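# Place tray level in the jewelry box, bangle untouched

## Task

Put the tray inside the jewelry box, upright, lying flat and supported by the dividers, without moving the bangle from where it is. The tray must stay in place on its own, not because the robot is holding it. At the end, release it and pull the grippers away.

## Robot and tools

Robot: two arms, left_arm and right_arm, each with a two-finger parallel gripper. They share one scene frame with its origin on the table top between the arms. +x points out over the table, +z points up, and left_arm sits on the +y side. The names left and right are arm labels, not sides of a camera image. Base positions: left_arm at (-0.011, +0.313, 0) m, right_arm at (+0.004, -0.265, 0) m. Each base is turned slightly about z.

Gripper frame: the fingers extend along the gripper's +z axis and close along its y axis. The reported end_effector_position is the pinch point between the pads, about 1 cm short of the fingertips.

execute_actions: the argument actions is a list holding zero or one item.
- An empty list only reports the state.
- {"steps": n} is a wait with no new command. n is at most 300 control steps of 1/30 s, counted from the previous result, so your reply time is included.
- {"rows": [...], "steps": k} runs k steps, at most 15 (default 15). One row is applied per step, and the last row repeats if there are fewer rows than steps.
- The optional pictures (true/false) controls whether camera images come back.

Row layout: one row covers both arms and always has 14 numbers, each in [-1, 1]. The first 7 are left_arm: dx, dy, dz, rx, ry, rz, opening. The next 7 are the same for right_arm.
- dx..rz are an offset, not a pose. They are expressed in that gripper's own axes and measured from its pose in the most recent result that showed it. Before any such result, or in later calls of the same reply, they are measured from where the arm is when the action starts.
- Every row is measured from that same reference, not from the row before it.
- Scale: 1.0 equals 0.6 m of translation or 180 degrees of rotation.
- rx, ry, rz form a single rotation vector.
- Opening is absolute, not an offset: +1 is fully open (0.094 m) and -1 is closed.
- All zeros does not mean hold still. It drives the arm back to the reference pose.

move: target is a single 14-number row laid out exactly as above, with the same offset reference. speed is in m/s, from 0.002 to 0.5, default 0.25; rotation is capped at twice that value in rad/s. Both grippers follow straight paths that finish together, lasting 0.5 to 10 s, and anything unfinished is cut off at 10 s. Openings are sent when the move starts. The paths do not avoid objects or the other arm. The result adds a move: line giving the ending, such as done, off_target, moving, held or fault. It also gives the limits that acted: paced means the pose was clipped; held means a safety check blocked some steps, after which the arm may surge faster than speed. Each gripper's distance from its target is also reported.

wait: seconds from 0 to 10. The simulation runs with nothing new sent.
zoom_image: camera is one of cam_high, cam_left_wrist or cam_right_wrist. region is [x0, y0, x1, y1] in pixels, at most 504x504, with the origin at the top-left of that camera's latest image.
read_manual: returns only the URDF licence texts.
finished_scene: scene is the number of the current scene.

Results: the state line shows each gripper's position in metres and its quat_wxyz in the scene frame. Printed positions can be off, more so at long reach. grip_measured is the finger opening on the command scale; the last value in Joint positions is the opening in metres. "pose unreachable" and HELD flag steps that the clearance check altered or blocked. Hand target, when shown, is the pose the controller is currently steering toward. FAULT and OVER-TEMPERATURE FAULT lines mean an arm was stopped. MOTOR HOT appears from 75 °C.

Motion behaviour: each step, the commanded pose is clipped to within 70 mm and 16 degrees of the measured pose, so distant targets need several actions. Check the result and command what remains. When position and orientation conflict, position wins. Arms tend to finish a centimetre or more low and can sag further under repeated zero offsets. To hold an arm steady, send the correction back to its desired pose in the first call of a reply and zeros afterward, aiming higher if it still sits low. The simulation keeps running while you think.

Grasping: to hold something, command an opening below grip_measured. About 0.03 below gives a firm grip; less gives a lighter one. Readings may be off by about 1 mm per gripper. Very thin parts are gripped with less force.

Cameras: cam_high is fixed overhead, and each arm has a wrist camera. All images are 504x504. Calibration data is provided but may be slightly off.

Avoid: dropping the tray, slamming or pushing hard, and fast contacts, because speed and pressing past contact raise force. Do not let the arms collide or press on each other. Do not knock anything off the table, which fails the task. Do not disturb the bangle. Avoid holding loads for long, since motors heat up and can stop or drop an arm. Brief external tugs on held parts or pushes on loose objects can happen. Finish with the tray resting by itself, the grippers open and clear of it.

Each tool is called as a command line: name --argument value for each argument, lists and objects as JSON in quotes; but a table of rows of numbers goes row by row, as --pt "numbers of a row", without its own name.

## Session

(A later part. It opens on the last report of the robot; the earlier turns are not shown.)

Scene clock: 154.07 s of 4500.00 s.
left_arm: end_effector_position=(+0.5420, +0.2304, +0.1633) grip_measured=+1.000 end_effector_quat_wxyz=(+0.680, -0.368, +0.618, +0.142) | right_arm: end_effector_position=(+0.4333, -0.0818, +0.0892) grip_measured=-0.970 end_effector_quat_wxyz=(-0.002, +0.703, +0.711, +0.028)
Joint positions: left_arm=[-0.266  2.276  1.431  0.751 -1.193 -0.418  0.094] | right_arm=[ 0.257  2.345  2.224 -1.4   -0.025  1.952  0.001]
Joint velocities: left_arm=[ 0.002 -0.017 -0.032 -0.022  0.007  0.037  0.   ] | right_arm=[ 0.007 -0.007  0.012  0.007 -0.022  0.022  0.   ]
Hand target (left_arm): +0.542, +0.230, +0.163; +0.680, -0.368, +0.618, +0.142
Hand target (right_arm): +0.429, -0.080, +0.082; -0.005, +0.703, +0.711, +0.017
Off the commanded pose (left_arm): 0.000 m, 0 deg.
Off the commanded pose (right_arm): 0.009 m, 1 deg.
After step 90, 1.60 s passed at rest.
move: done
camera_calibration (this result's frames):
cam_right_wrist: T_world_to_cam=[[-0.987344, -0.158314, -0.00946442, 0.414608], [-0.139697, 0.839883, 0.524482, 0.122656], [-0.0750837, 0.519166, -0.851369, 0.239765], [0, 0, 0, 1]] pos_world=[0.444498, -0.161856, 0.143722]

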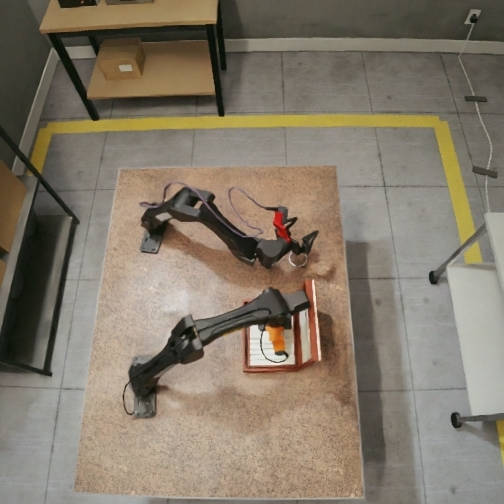

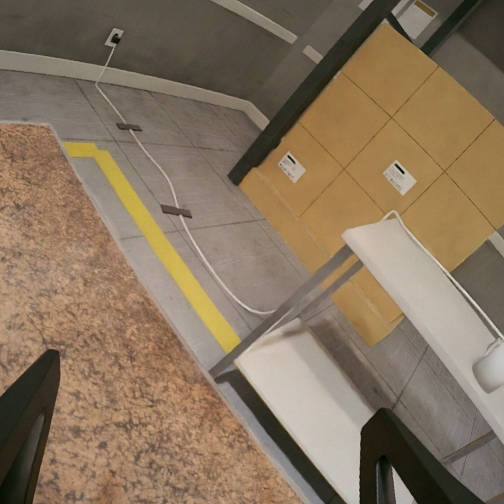

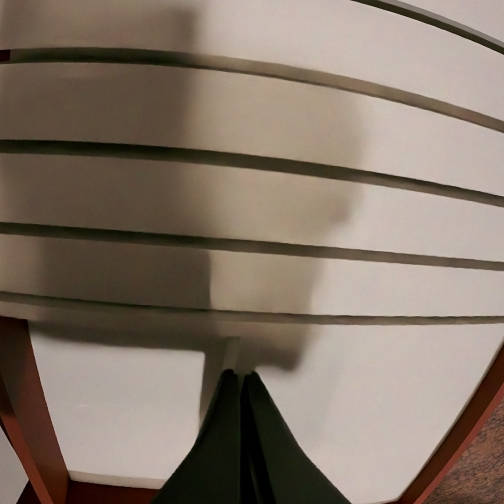

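Drifted toward the lid; correct in −x and descend.

move --target '[0,0,0,0,0,0,1,0,-0.02,0.03,0.005,0.008,0,-1]' --speed 0.03

zoom_image --camera "cam_high" --region '[215, 265, 335, 385]'

Scene clock: 160.50 s of 4500.00 s.
left_arm: end_effector_position=(+0.5420, +0.2304, +0.1633) grip_measured=+1.000 end_effector_quat_wxyz=(+0.680, -0.368, +0.618, +0.142) | right_arm: end_effector_position=(+0.4300, -0.0811, +0.0756) grip_measured=-0.970 end_effector_quat_wxyz=(-0.003, +0.703, +0.711, +0.038)
Joint positions: left_arm=[-0.266  2.276  1.431  0.751 -1.193 -0.418  0.094] | right_arm=[ 0.257  2.3    2.091 -1.295 -0.035  1.952  0.001]
Joint velocities: left_arm=[ 0.012 -0.002  0.007 -0.051 -0.007  0.022  0.   ] | right_arm=[ 0.012 -0.017  0.002 -0.037  0.051 -0.037 -0.001]
Hand target (left_arm): +0.542, +0.230, +0.163; +0.680, -0.368, +0.618, +0.142
Hand target (right_arm): +0.422, -0.081, +0.071; -0.016, +0.703, +0.711, +0.031
Off the commanded pose (left_arm): 0.000 m, 0 deg.
Off the commanded pose (right_arm): 0.009 m, 2 deg.
After step 90, 2.47 s passed at rest.
move: done
camera_calibration (this result's frames):
cam_right_wrist: T_world_to_cam=[[-0.987049, -0.158656, -0.0237087, 0.412202], [-0.146474, 0.831088, 0.536505, 0.130033], [-0.065416, 0.53303, -0.843564, 0.223981], [0, 0, 0, 1]] pos_world=[0.440563, -0.162059, 0.128951]

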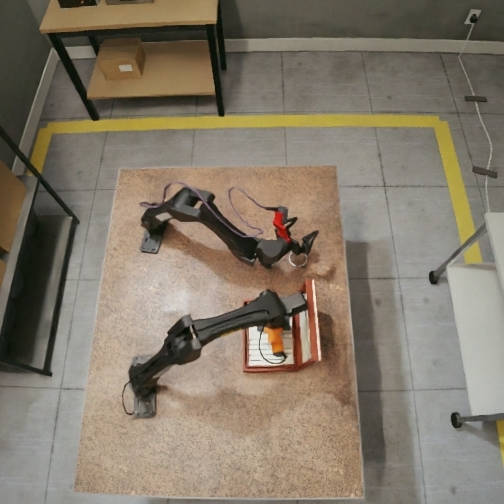

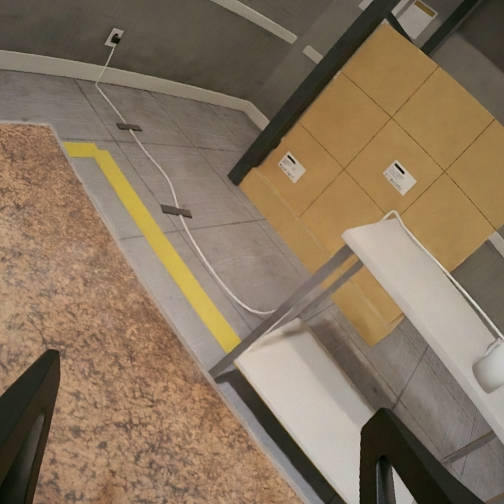

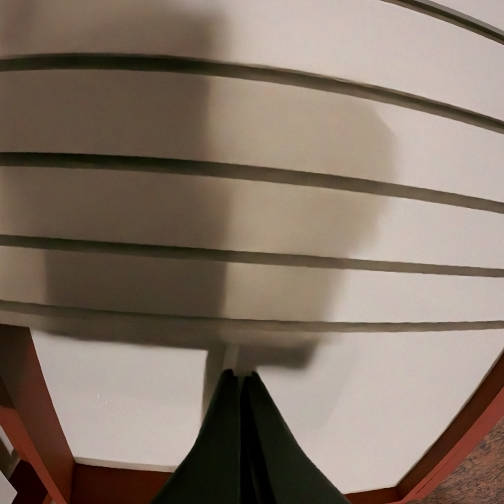

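Region (215, 265, 335, 385) of cam_high's 504x504 image, scaled by 4.200, with more detail than that image has.

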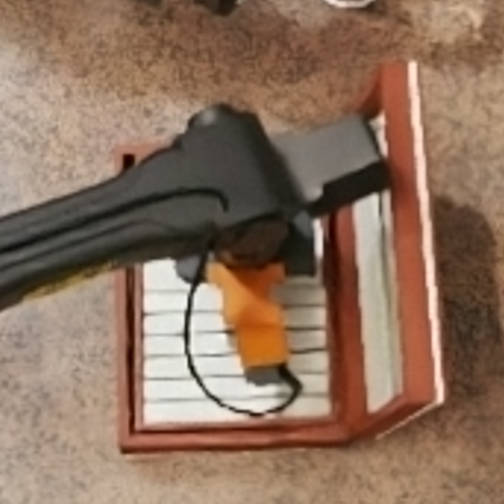

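move --target '[0,0,0,0,0,0,1,-0.02,-0.012,0.005,0.012,0.01,0,-1]' --speed 0.03

zoom_image --camera "cam_high" --region '[215, 265, 335, 385]'

Scene clock: 166.70 s of 4500.00 s.
left_arm: end_effector_position=(+0.5420, +0.2304, +0.1633) grip_measured=+1.000 end_effector_quat_wxyz=(+0.680, -0.368, +0.618, +0.142) | right_arm: end_effector_position=(+0.4298, -0.0820, +0.0757) grip_measured=-0.970 end_effector_quat_wxyz=(-0.022, +0.699, +0.713, +0.050)
Joint positions: left_arm=[-0.266  2.276  1.431  0.751 -1.193 -0.418  0.094] | right_arm=[ 0.237  2.288  2.069 -1.279 -0.082  1.927  0.001]
Joint velocities: left_arm=[-0.012 -0.002 -0.017  0.007 -0.037  0.051  0.   ] | right_arm=[-0.007 -0.007 -0.007 -0.066  0.022  0.022  0.   ]
Hand target (left_arm): +0.542, +0.230, +0.163; +0.680, -0.368, +0.618, +0.142
Hand target (right_arm): +0.423, -0.093, +0.072; -0.028, +0.702, +0.711, +0.035
Off the commanded pose (left_arm): 0.000 m, 0 deg.
Off the commanded pose (right_arm): 0.014 m, 2 deg.
After step 90, 2.17 s passed at rest.
move: off_target (right_arm)
camera_calibration (this result's frames):
cam_right_wrist: T_world_to_cam=[[-0.985887, -0.166042, -0.0213751, 0.410601], [-0.148066, 0.805239, 0.574166, 0.126405], [-0.0781237, 0.569228, -0.81846, 0.231039], [0, 0, 0, 1]] pos_world=[0.441572, -0.165123, 0.125296]

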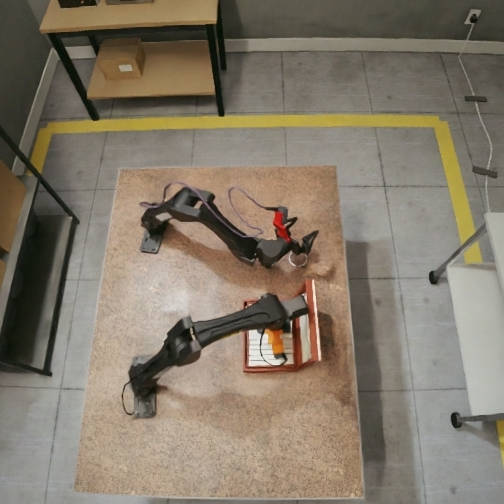

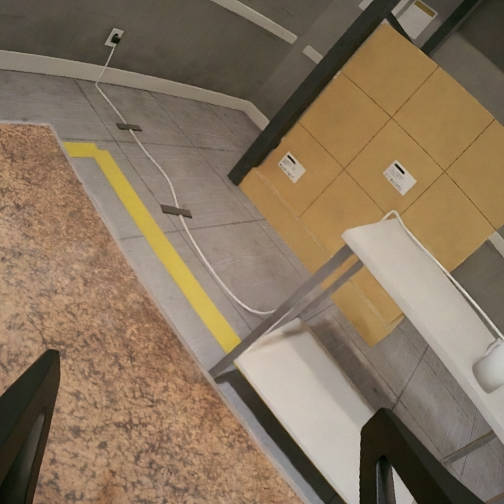

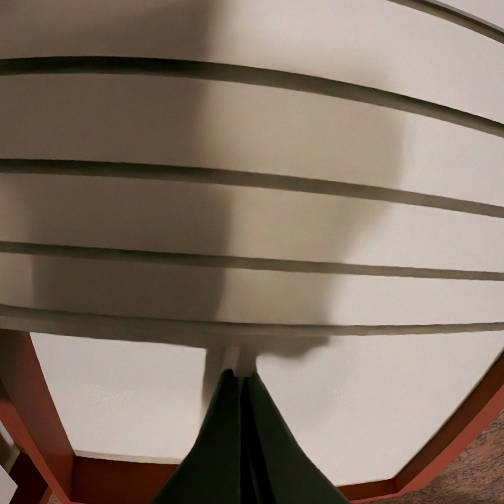

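Region (215, 265, 335, 385) of cam_high's 504x504 image, scaled by 4.200, with more detail than that image has.

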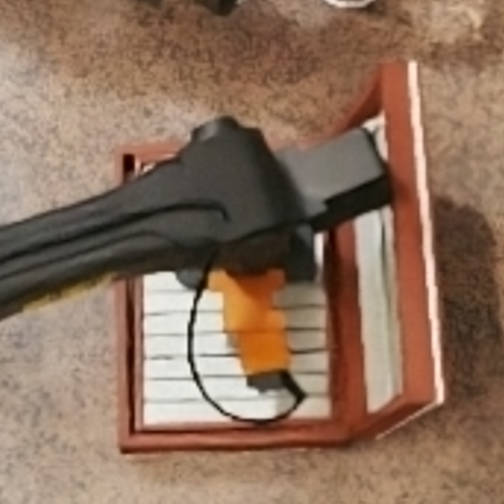

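move --target '[0,0,0,0,0,0,1,-0.008,-0.018,-0.02,0.005,-0.03,-0.012,-1]' --speed 0.03

zoom_image --camera "cam_high" --region '[215, 265, 335, 385]'

Scene clock: 175.97 s of 4500.00 s.
left_arm: end_effector_position=(+0.5420, +0.2304, +0.1633) grip_measured=+1.000 end_effector_quat_wxyz=(+0.680, -0.368, +0.618, +0.142) | right_arm: end_effector_position=(+0.4216, -0.0837, +0.0748) grip_measured=-0.970 end_effector_quat_wxyz=(-0.007, +0.693, +0.721, +0.025)
Joint positions: left_arm=[-0.266  2.276  1.431  0.751 -1.193 -0.418  0.094] | right_arm=[ 0.26   2.288  2.069 -1.311 -0.033  1.926  0.001]
Joint velocities: left_arm=[-0.007  0.007 -0.012  0.007  0.051  0.022  0.   ] | right_arm=[-0.002  0.012  0.007 -0.081 -0.007 -0.022 -0.   ]
Hand target (left_arm): +0.542, +0.230, +0.163; +0.680, -0.368, +0.618, +0.142
Hand target (right_arm): +0.419, -0.088, +0.087; +0.007, +0.687, +0.726, +0.013
Off the commanded pose (left_arm): 0.000 m, 0 deg.
Off the commanded pose (right_arm): 0.013 m, 2 deg.
After step 90, 4.33 s passed at rest.
move: off_target (right_arm)
camera_calibration (this result's frames):
cam_right_wrist: T_world_to_cam=[[-0.982395, -0.186815, 0.000312671, 0.397369], [-0.158381, 0.833755, 0.528931, 0.13723], [-0.0990729, 0.51957, -0.848665, 0.237532], [0, 0, 0, 1]] pos_world=[0.43564, -0.163597, 0.128875]

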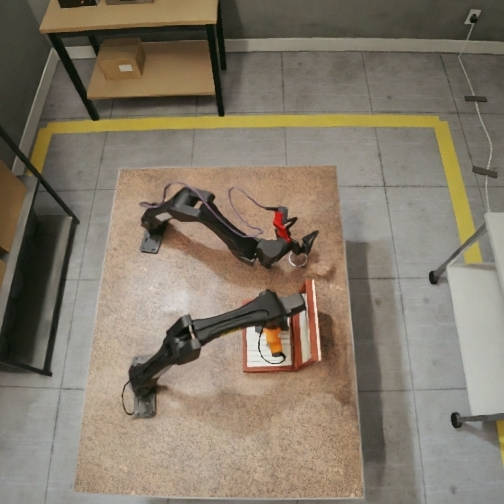

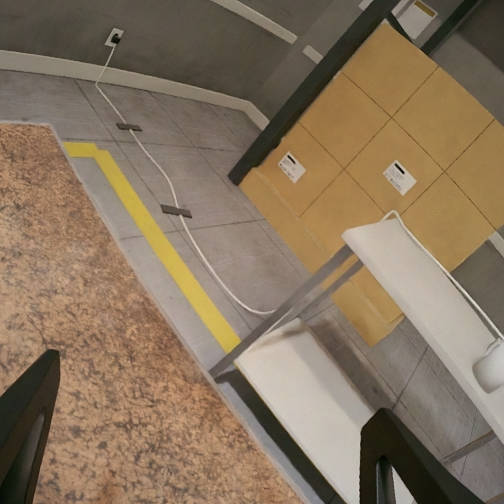

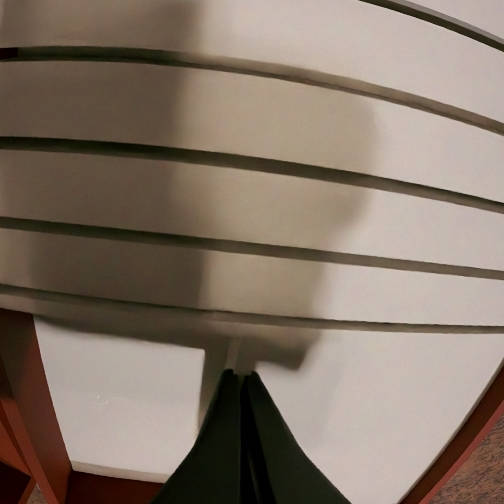

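Region (215, 265, 335, 385) of cam_high's 504x504 image, scaled by 4.200, with more detail than that image has.

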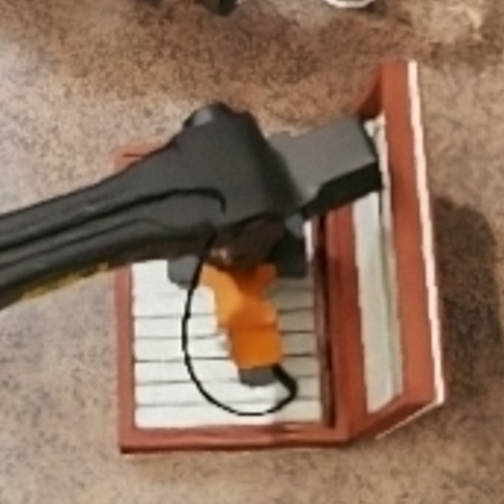

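move --target '[0,0,0,0,0,0,1,0,0.009,-0.006,0,-0.01,0.004,-1]' --speed 0.02

zoom_image --camera "cam_high" --region '[215, 265, 335, 385]'

Scene clock: 180.97 s of 4500.00 s.
left_arm: end_effector_position=(+0.5420, +0.2304, +0.1633) grip_measured=+1.000 end_effector_quat_wxyz=(+0.680, -0.368, +0.618, +0.142) | right_arm: end_effector_position=(+0.4230, -0.0834, +0.0708) grip_measured=-0.970 end_effector_quat_wxyz=(-0.010, +0.697, +0.717, +0.016)
Joint positions: left_arm=[-0.266  2.276  1.431  0.751 -1.193 -0.418  0.094] | right_arm=[ 0.26   2.321  2.11  -1.339 -0.031  1.936  0.001]
Joint velocities: left_arm=[ 0.012  0.002  0.002  0.066  0.022 -0.007  0.   ] | right_arm=[ 0.012 -0.017  0.002 -0.066 -0.037  0.051 -0.001]
Hand target (left_arm): +0.542, +0.230, +0.163; +0.680, -0.368, +0.618, +0.142
Hand target (right_arm): +0.427, -0.084, +0.078; +0.004, +0.698, +0.716, +0.015
Off the commanded pose (left_arm): 0.000 m, 0 deg.
Off the commanded pose (right_arm): 0.009 m, 2 deg.
After step 90, 0.93 s passed at rest.
move: done
camera_calibration (this result's frames):
cam_right_wrist: T_world_to_cam=[[-0.984024, -0.176937, 0.0197619, 0.398982], [-0.140497, 0.839915, 0.524217, 0.132567], [-0.109352, 0.513065, -0.851356, 0.238171], [0, 0, 0, 1]] pos_world=[0.437277, -0.162948, 0.12539]

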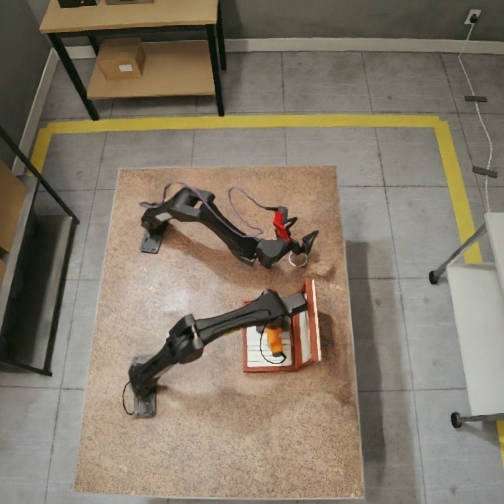

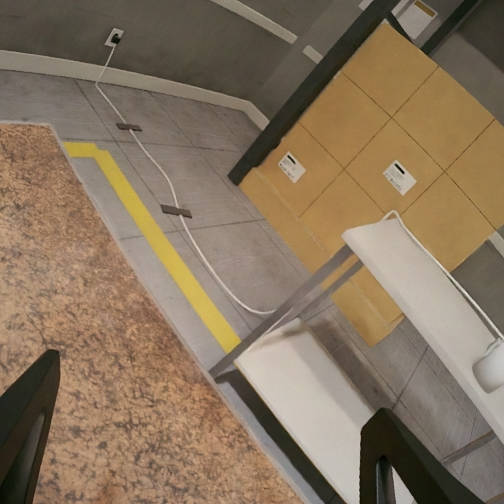

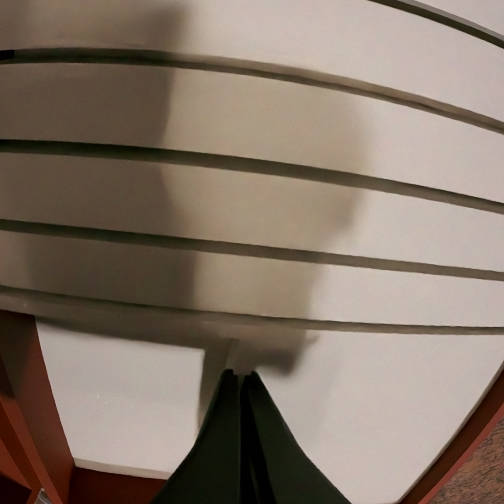

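Region (215, 265, 335, 385) of cam_high's 504x504 image, scaled by 4.200, with more detail than that image has.

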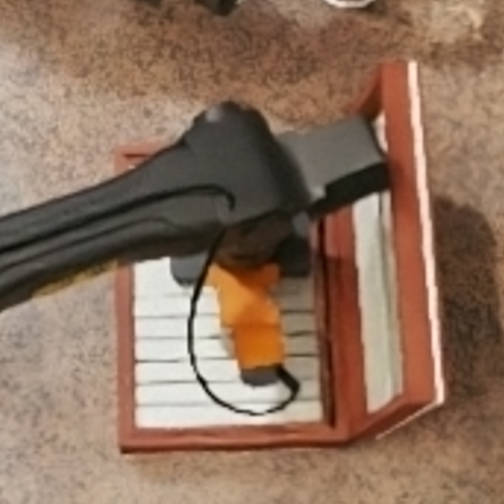

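move --target '[0,0,0,0,0,0,1,0,0.016,-0.012,-0.008,-0.008,0,-1]' --speed 0.02

zoom_image --camera "cam_high" --region '[215, 265, 335, 385]'

Scene clock: 187.57 s of 4500.00 s.
left_arm: end_effector_position=(+0.5420, +0.2304, +0.1633) grip_measured=+1.000 end_effector_quat_wxyz=(+0.680, -0.368, +0.618, +0.142) | right_arm: end_effector_position=(+0.4275, -0.0831, +0.0706) grip_measured=-0.970 end_effector_quat_wxyz=(-0.007, +0.697, +0.717, +0.015)
Joint positions: left_arm=[-0.266  2.276  1.431  0.751 -1.193 -0.418  0.094] | right_arm=[ 0.26   2.343  2.147 -1.353 -0.023  1.937  0.001]
Joint velocities: left_arm=[-0.012  0.002  0.002 -0.007 -0.007  0.007  0.   ] | right_arm=[ 0.002  0.017 -0.007 -0.007 -0.081  0.037  0.001]
Hand target (left_arm): +0.542, +0.230, +0.163; +0.680, -0.368, +0.618, +0.142
Hand target (right_arm): +0.432, -0.083, +0.078; +0.008, +0.697, +0.717, +0.017
Off the commanded pose (left_arm): 0.000 m, 0 deg.
Off the commanded pose (right_arm): 0.009 m, 2 deg.
After step 90, 2.43 s passed at rest.
move: done
camera_calibration (this result's frames):
cam_right_wrist: T_world_to_cam=[[-0.984191, -0.176263, 0.0173057, 0.403704], [-0.141997, 0.843691, 0.517709, 0.134481], [-0.105854, 0.507067, -0.855382, 0.236585], [0, 0, 0, 1]] pos_world=[0.441461, -0.162267, 0.125762]

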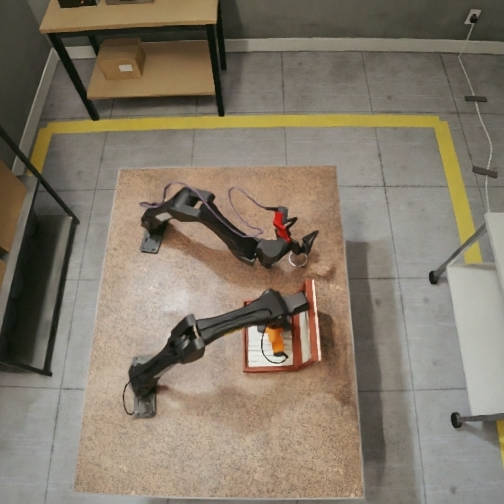

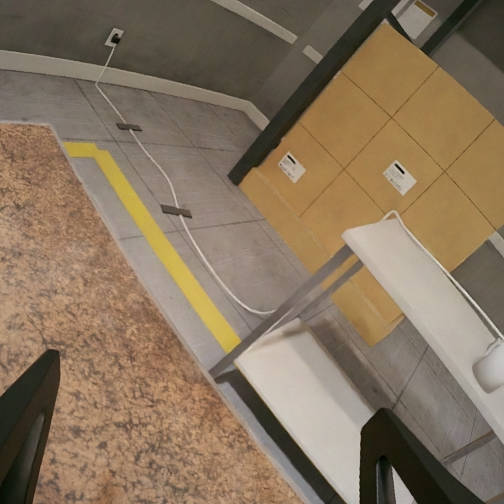

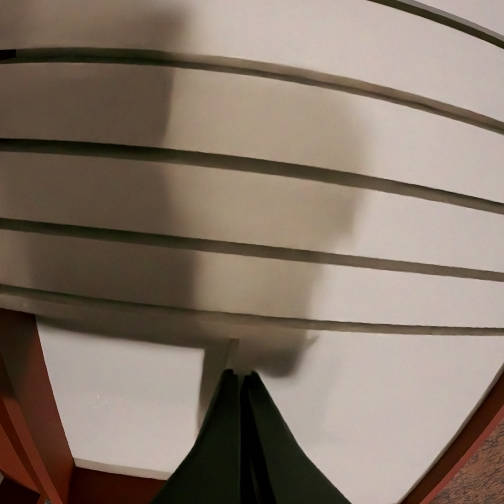

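Region (215, 265, 335, 385) of cam_high's 504x504 image, scaled by 4.200, with more detail than that image has.

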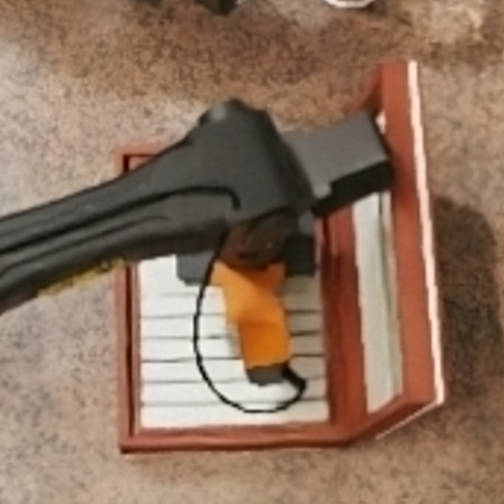

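Centered. Lower.

move --target '[0,0,0,0,0,0,1,0,-0.003,0.028,0,0,0,-1]' --speed 0.02

zoom_image --camera "cam_high" --region '[215, 265, 335, 385]'

Scene clock: 192.77 s of 4500.00 s.
left_arm: end_effector_position=(+0.5420, +0.2304, +0.1633) grip_measured=+1.000 end_effector_quat_wxyz=(+0.680, -0.368, +0.618, +0.142) | right_arm: end_effector_position=(+0.4282, -0.0824, +0.0644) grip_measured=-0.970 end_effector_quat_wxyz=(-0.005, +0.697, +0.717, +0.019)
Joint positions: left_arm=[-0.266  2.276  1.431  0.751 -1.193 -0.418  0.094] | right_arm=[ 0.26   2.333  2.106 -1.312 -0.025  1.937  0.001]
Joint velocities: left_arm=[-0.027 -0.007  0.002  0.022 -0.081 -0.051  0.   ] | right_arm=[-0.007  0.002 -0.032 -0.037  0.007 -0.007 -0.   ]
Hand target (left_arm): +0.542, +0.230, +0.163; +0.680, -0.368, +0.618, +0.142
Hand target (right_arm): +0.426, -0.083, +0.054; -0.007, +0.697, +0.717, +0.014
Off the commanded pose (left_arm): 0.000 m, 0 deg.
Off the commanded pose (right_arm): 0.011 m, 1 deg.
After step 90, 1.13 s passed at rest.
move: off_target (right_arm)
camera_calibration (this result's frames):
cam_right_wrist: T_world_to_cam=[[-0.984289, -0.176384, 0.00803193, 0.405225], [-0.146416, 0.840789, 0.521187, 0.138648], [-0.0986822, 0.511823, -0.853404, 0.228248], [0, 0, 0, 1]] pos_world=[0.441682, -0.161921, 0.119272]

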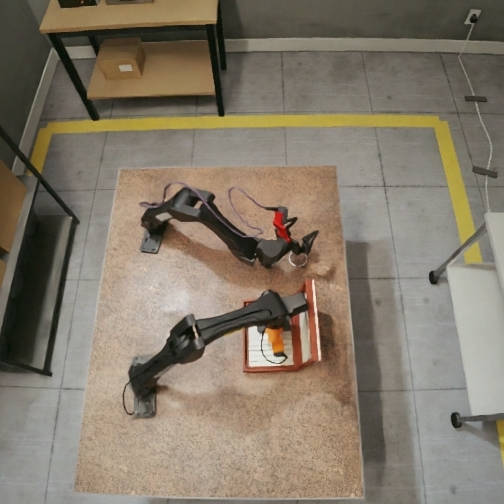

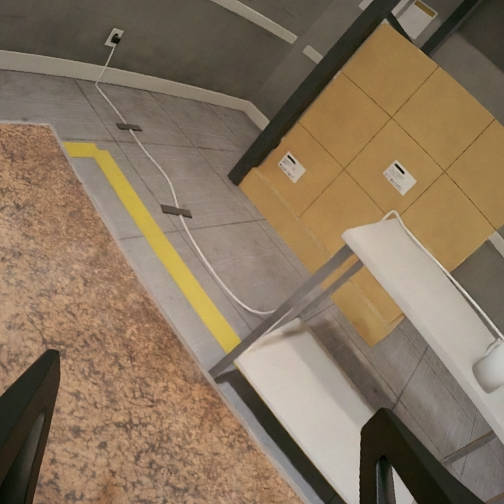

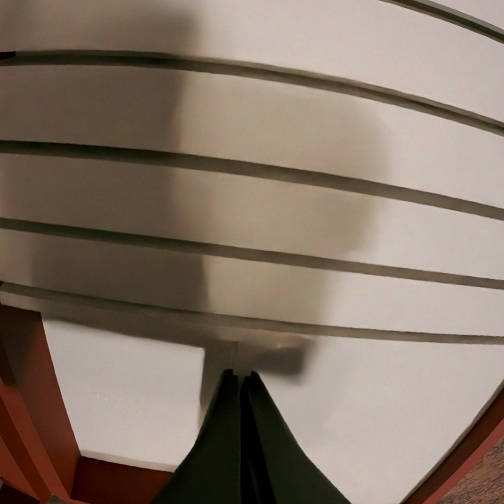

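Region (215, 265, 335, 385) of cam_high's 504x504 image, scaled by 4.200, with more detail than that image has.

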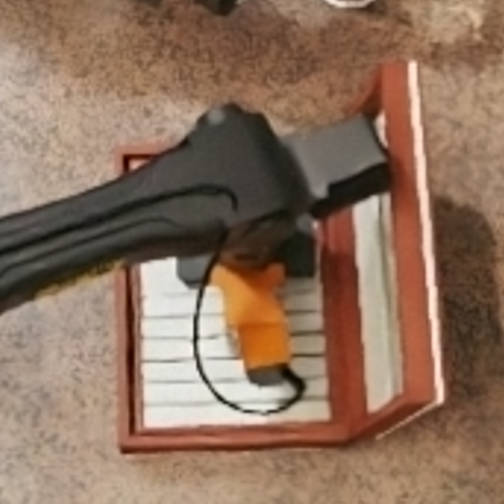

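move --target '[0,0,0,0,0,0,1,0,0,-0.005,0,0,0,-0.7]' --speed 0.02

move --target '[0,0,0,0,0,0,1,0.03,-0.04,-0.2,-0.06,0,0,-0.7]' --speed 0.15

Scene clock: 198.73 s of 4500.00 s.
left_arm: end_effector_position=(+0.5420, +0.2304, +0.1633) grip_measured=+1.000 end_effector_quat_wxyz=(+0.680, -0.368, +0.618, +0.142) | right_arm: end_effector_position=(+0.4304, -0.0818, +0.0650) grip_measured=-0.702 end_effector_quat_wxyz=(-0.003, +0.697, +0.717, +0.024)
Joint positions: left_arm=[-0.266  2.276  1.431  0.751 -1.193 -0.418  0.094] | right_arm=[ 0.26   2.332  2.106 -1.303 -0.024  1.937  0.014]
Joint velocities: left_arm=[ 0.012  0.007 -0.012 -0.022 -0.051 -0.022  0.   ] | right_arm=[ 0.007  0.027  0.007  0.066 -0.037 -0.022 -0.   ]
Hand target (left_arm): +0.542, +0.230, +0.163; +0.680, -0.368, +0.618, +0.142
Hand target (right_arm): +0.428, -0.082, +0.068; -0.005, +0.697, +0.717, +0.020
Off the commanded pose (left_arm): 0.000 m, 0 deg.
Off the commanded pose (right_arm): 0.003 m, 1 deg.
After step 90, 2.27 s passed at rest.
move: done
camera_calibration (this result's frames):
cam_right_wrist: T_world_to_cam=[[-0.984327, -0.176336, -0.00235446, 0.408256], [-0.151633, 0.839467, 0.521826, 0.140228], [-0.0900402, 0.514004, -0.853049, 0.225073], [0, 0, 0, 1]] pos_world=[0.443386, -0.161415, 0.119785]

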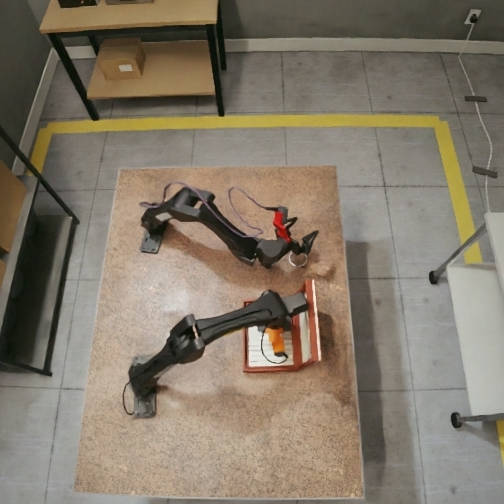

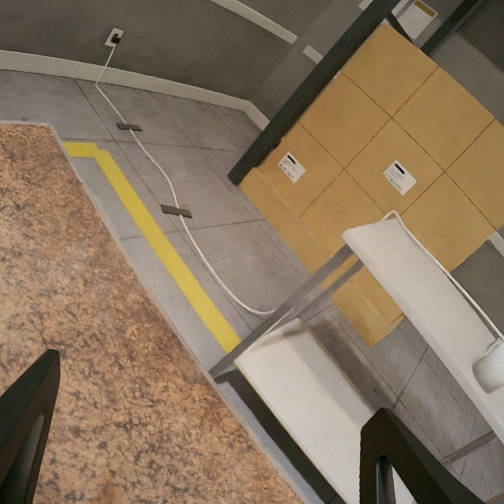

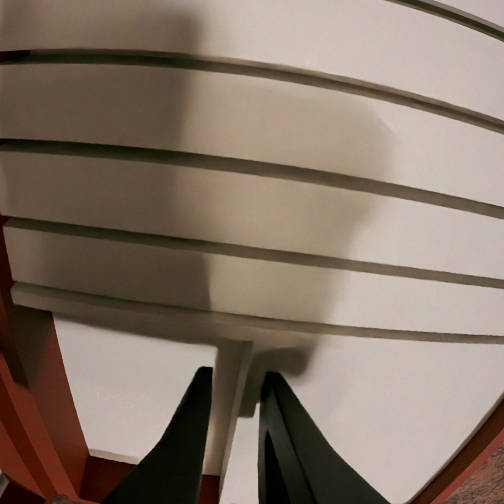

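Scene clock: 200.13 s of 4500.00 s.
left_arm: end_effector_position=(+0.5420, +0.2304, +0.1633) grip_measured=+1.000 end_effector_quat_wxyz=(+0.680, -0.368, +0.618, +0.142) | right_arm: end_effector_position=(+0.4024, -0.0689, +0.1678) grip_measured=-0.702 end_effector_quat_wxyz=(+0.051, +0.694, +0.714, +0.079)
Joint positions: left_arm=[-0.266  2.276  1.431  0.751 -1.193 -0.418  0.094] | right_arm=[ 0.338  2.113  2.143 -1.417  0.045  2.011  0.014]
Joint velocities: left_arm=[-0.002  0.002  0.022  0.037  0.007  0.037  0.   ] | right_arm=[ 0.017 -0.002 -0.002  0.022  0.007  0.066 -0.   ]
Hand target (left_arm): +0.542, +0.230, +0.163; +0.680, -0.368, +0.618, +0.142
Hand target (right_arm): +0.402, -0.068, +0.184; +0.063, +0.693, +0.712, +0.091
Off the commanded pose (left_arm): 0.000 m, 0 deg.
Off the commanded pose (right_arm): 0.017 m, 2 deg.
move: off_target (right_arm)
camera_calibration (this result's frames):
cam_right_wrist: T_world_to_cam=[[-0.97291, -0.172352, -0.154081, 0.404278], [-0.22708, 0.837467, 0.497074, 0.105907], [0.043366, 0.518597, -0.853918, 0.250384], [0, 0, 0, 1]] pos_world=[0.406517, -0.148864, 0.223455]

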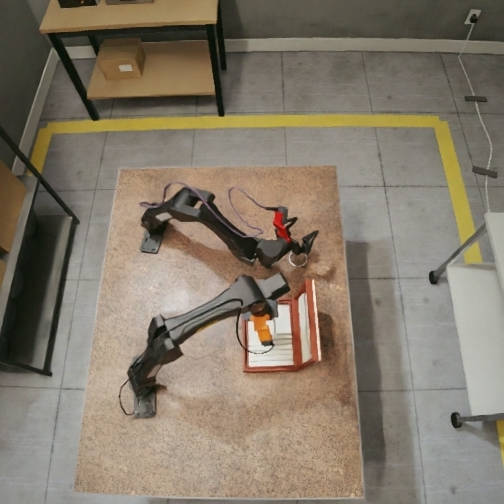

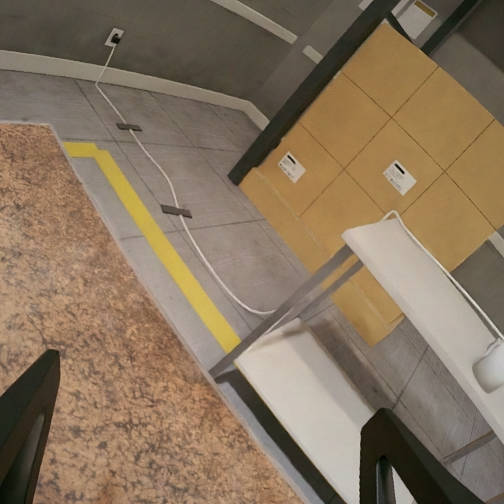

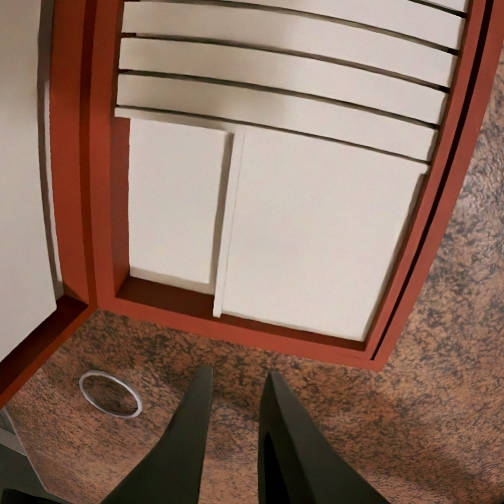

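Looks inside; retreat and check.

move --target '[0,0,0,0,0,0,1,-0.3,-0.25,-0.08,-0.05,0,-0.1,0]' --speed 0.3

zoom_image --camera "cam_high" --region '[225, 275, 335, 385]'

Scene clock: 206.73 s of 4500.00 s.
left_arm: end_effector_position=(+0.5420, +0.2304, +0.1633) grip_measured=+1.000 end_effector_quat_wxyz=(+0.680, -0.368, +0.618, +0.142) | right_arm: end_effector_position=(+0.2544, -0.2497, +0.1832) grip_measured=-0.002 end_effector_quat_wxyz=(+0.117, +0.568, +0.804, +0.129)
Joint positions: left_arm=[-0.266  2.276  1.431  0.751 -1.193 -0.418  0.094] | right_arm=[-0.129  1.187  1.16  -1.202 -0.073  1.249  0.047]
Joint velocities: left_arm=[ 0.002 -0.002  0.007 -0.051 -0.007  0.007  0.   ] | right_arm=[ 0.002 -0.007  0.007 -0.095 -0.037 -0.066 -0.001]
Hand target (left_arm): +0.542, +0.230, +0.163; +0.680, -0.368, +0.618, +0.142
Hand target (right_arm): +0.251, -0.252, +0.179; +0.117, +0.567, +0.805, +0.128
Off the commanded pose (left_arm): 0.000 m, 0 deg.
Off the commanded pose (right_arm): 0.006 m, 0 deg.
After step 90, 2.00 s passed at rest.
move: done
camera_calibration (this result's frames):
cam_right_wrist: T_world_to_cam=[[-0.836971, -0.458316, -0.299042, 0.152097], [-0.545573, 0.741532, 0.390487, 0.292636], [0.0427831, 0.489975, -0.870686, 0.359794], [0, 0, 0, 1]] pos_world=[0.271562, -0.323581, 0.24448]

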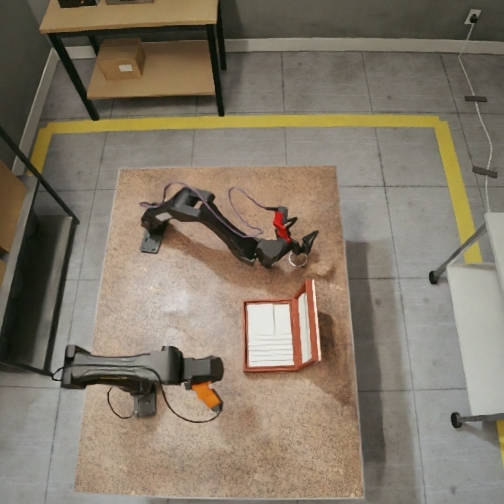

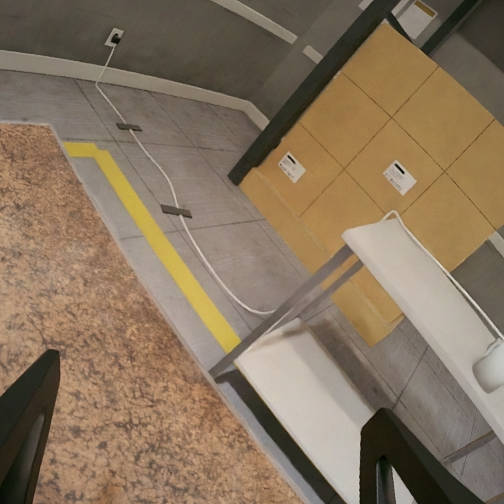

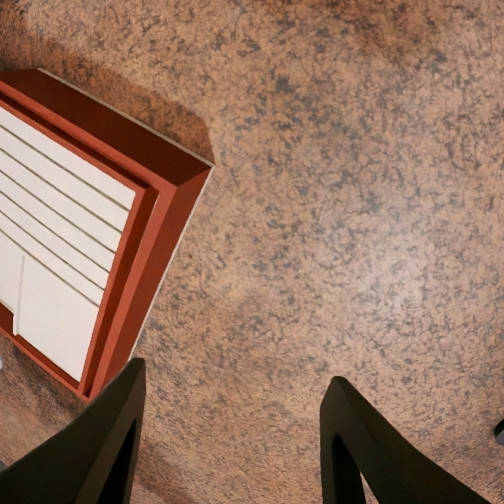

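Region (225, 275, 335, 385) of cam_high's 504x504 image, scaled by 4.582, with more detail than that image has.

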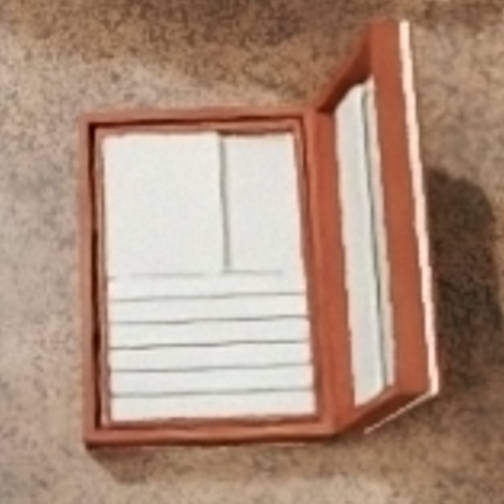

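zoom_image --camera "cam_right_wrist" --region '[0, 60, 240, 410]'

zoom_image --camera "cam_high" --region '[238, 290, 308, 330]'

Region (0, 60, 240, 410) of cam_right_wrist's 504x504 image, scaled by 1.440, with more detail than that image has; it fills the left 346 columns of this view, and the rest is white.

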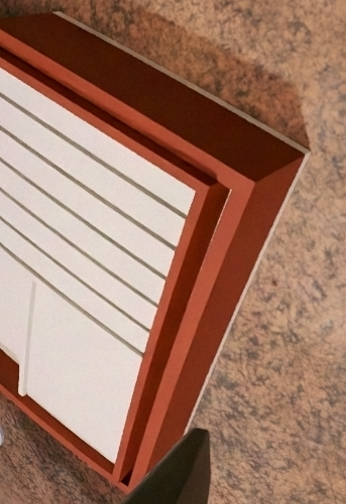

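Region (238, 290, 308, 330) of cam_high's 504x504 image, scaled by 7.200, with more detail than that image has; it fills the top 288 rows of this view, and the rest is white.

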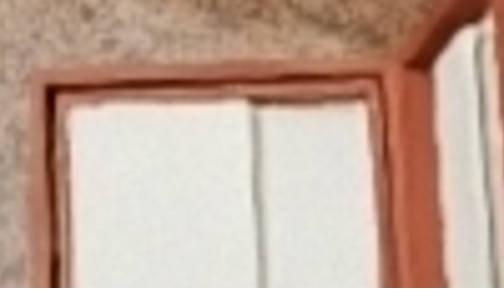

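move --target '[0,0,0,0,0,0,1,-0.19,0.18,0.16,0.09,0.15,0.1,0]' --speed 0.3

Scene clock: 220.43 s of 4500.00 s.
left_arm: end_effector_position=(+0.5420, +0.2304, +0.1633) grip_measured=+1.000 end_effector_quat_wxyz=(+0.680, -0.368, +0.618, +0.142) | right_arm: end_effector_position=(+0.4151, -0.3140, +0.1274) grip_measured=-0.002 end_effector_quat_wxyz=(-0.137, +0.658, +0.718, +0.179)
Joint positions: left_arm=[-0.266  2.276  1.431  0.751 -1.193 -0.418  0.094] | right_arm=[-0.441  2.227  2.104 -1.553 -0.443  1.154  0.047]
Joint velocities: left_arm=[-0.002 -0.007 -0.002 -0.051  0.037 -0.037  0.   ] | right_arm=[-0.002 -0.007  0.002 -0.022 -0.007 -0.022 -0.001]
Hand target (left_arm): +0.542, +0.230, +0.163; +0.680, -0.368, +0.618, +0.142
Hand target (right_arm): +0.419, -0.317, +0.137; -0.128, +0.661, +0.715, +0.188
Off the commanded pose (left_arm): 0.000 m, 0 deg.
Off the commanded pose (right_arm): 0.008 m, 5 deg.
joint sent to its limit (right arm) — the command would take joint 4 (wrist pitch) past its lower limit, so that joint was sent only as far as its limit.
After step 90, 9.00 s passed at rest.
move: off_target (right_arm)
camera_calibration (this result's frames):
cam_right_wrist: T_world_to_cam=[[-0.970391, -0.215205, -0.109676, 0.348077], [-0.213224, 0.549901, 0.807554, 0.198536], [-0.113479, 0.807029, -0.579506, 0.463179], [0, 0, 0, 1]] pos_world=[0.432664, -0.408066, 0.146262]

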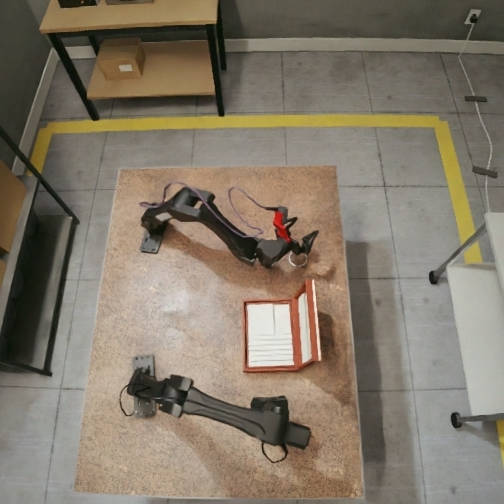

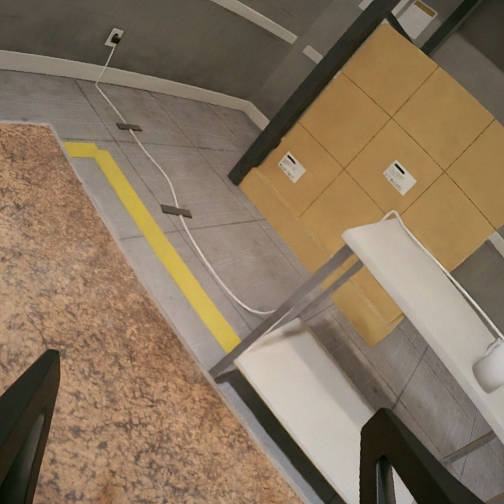

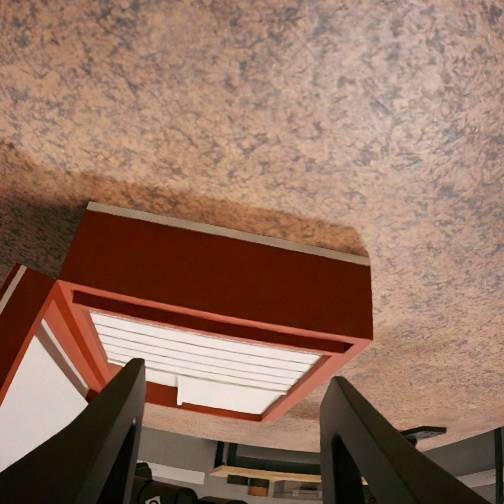

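The proud strip is uniform across: level and inside.

finished_scene --scene 1

The scene is finished: the task was done.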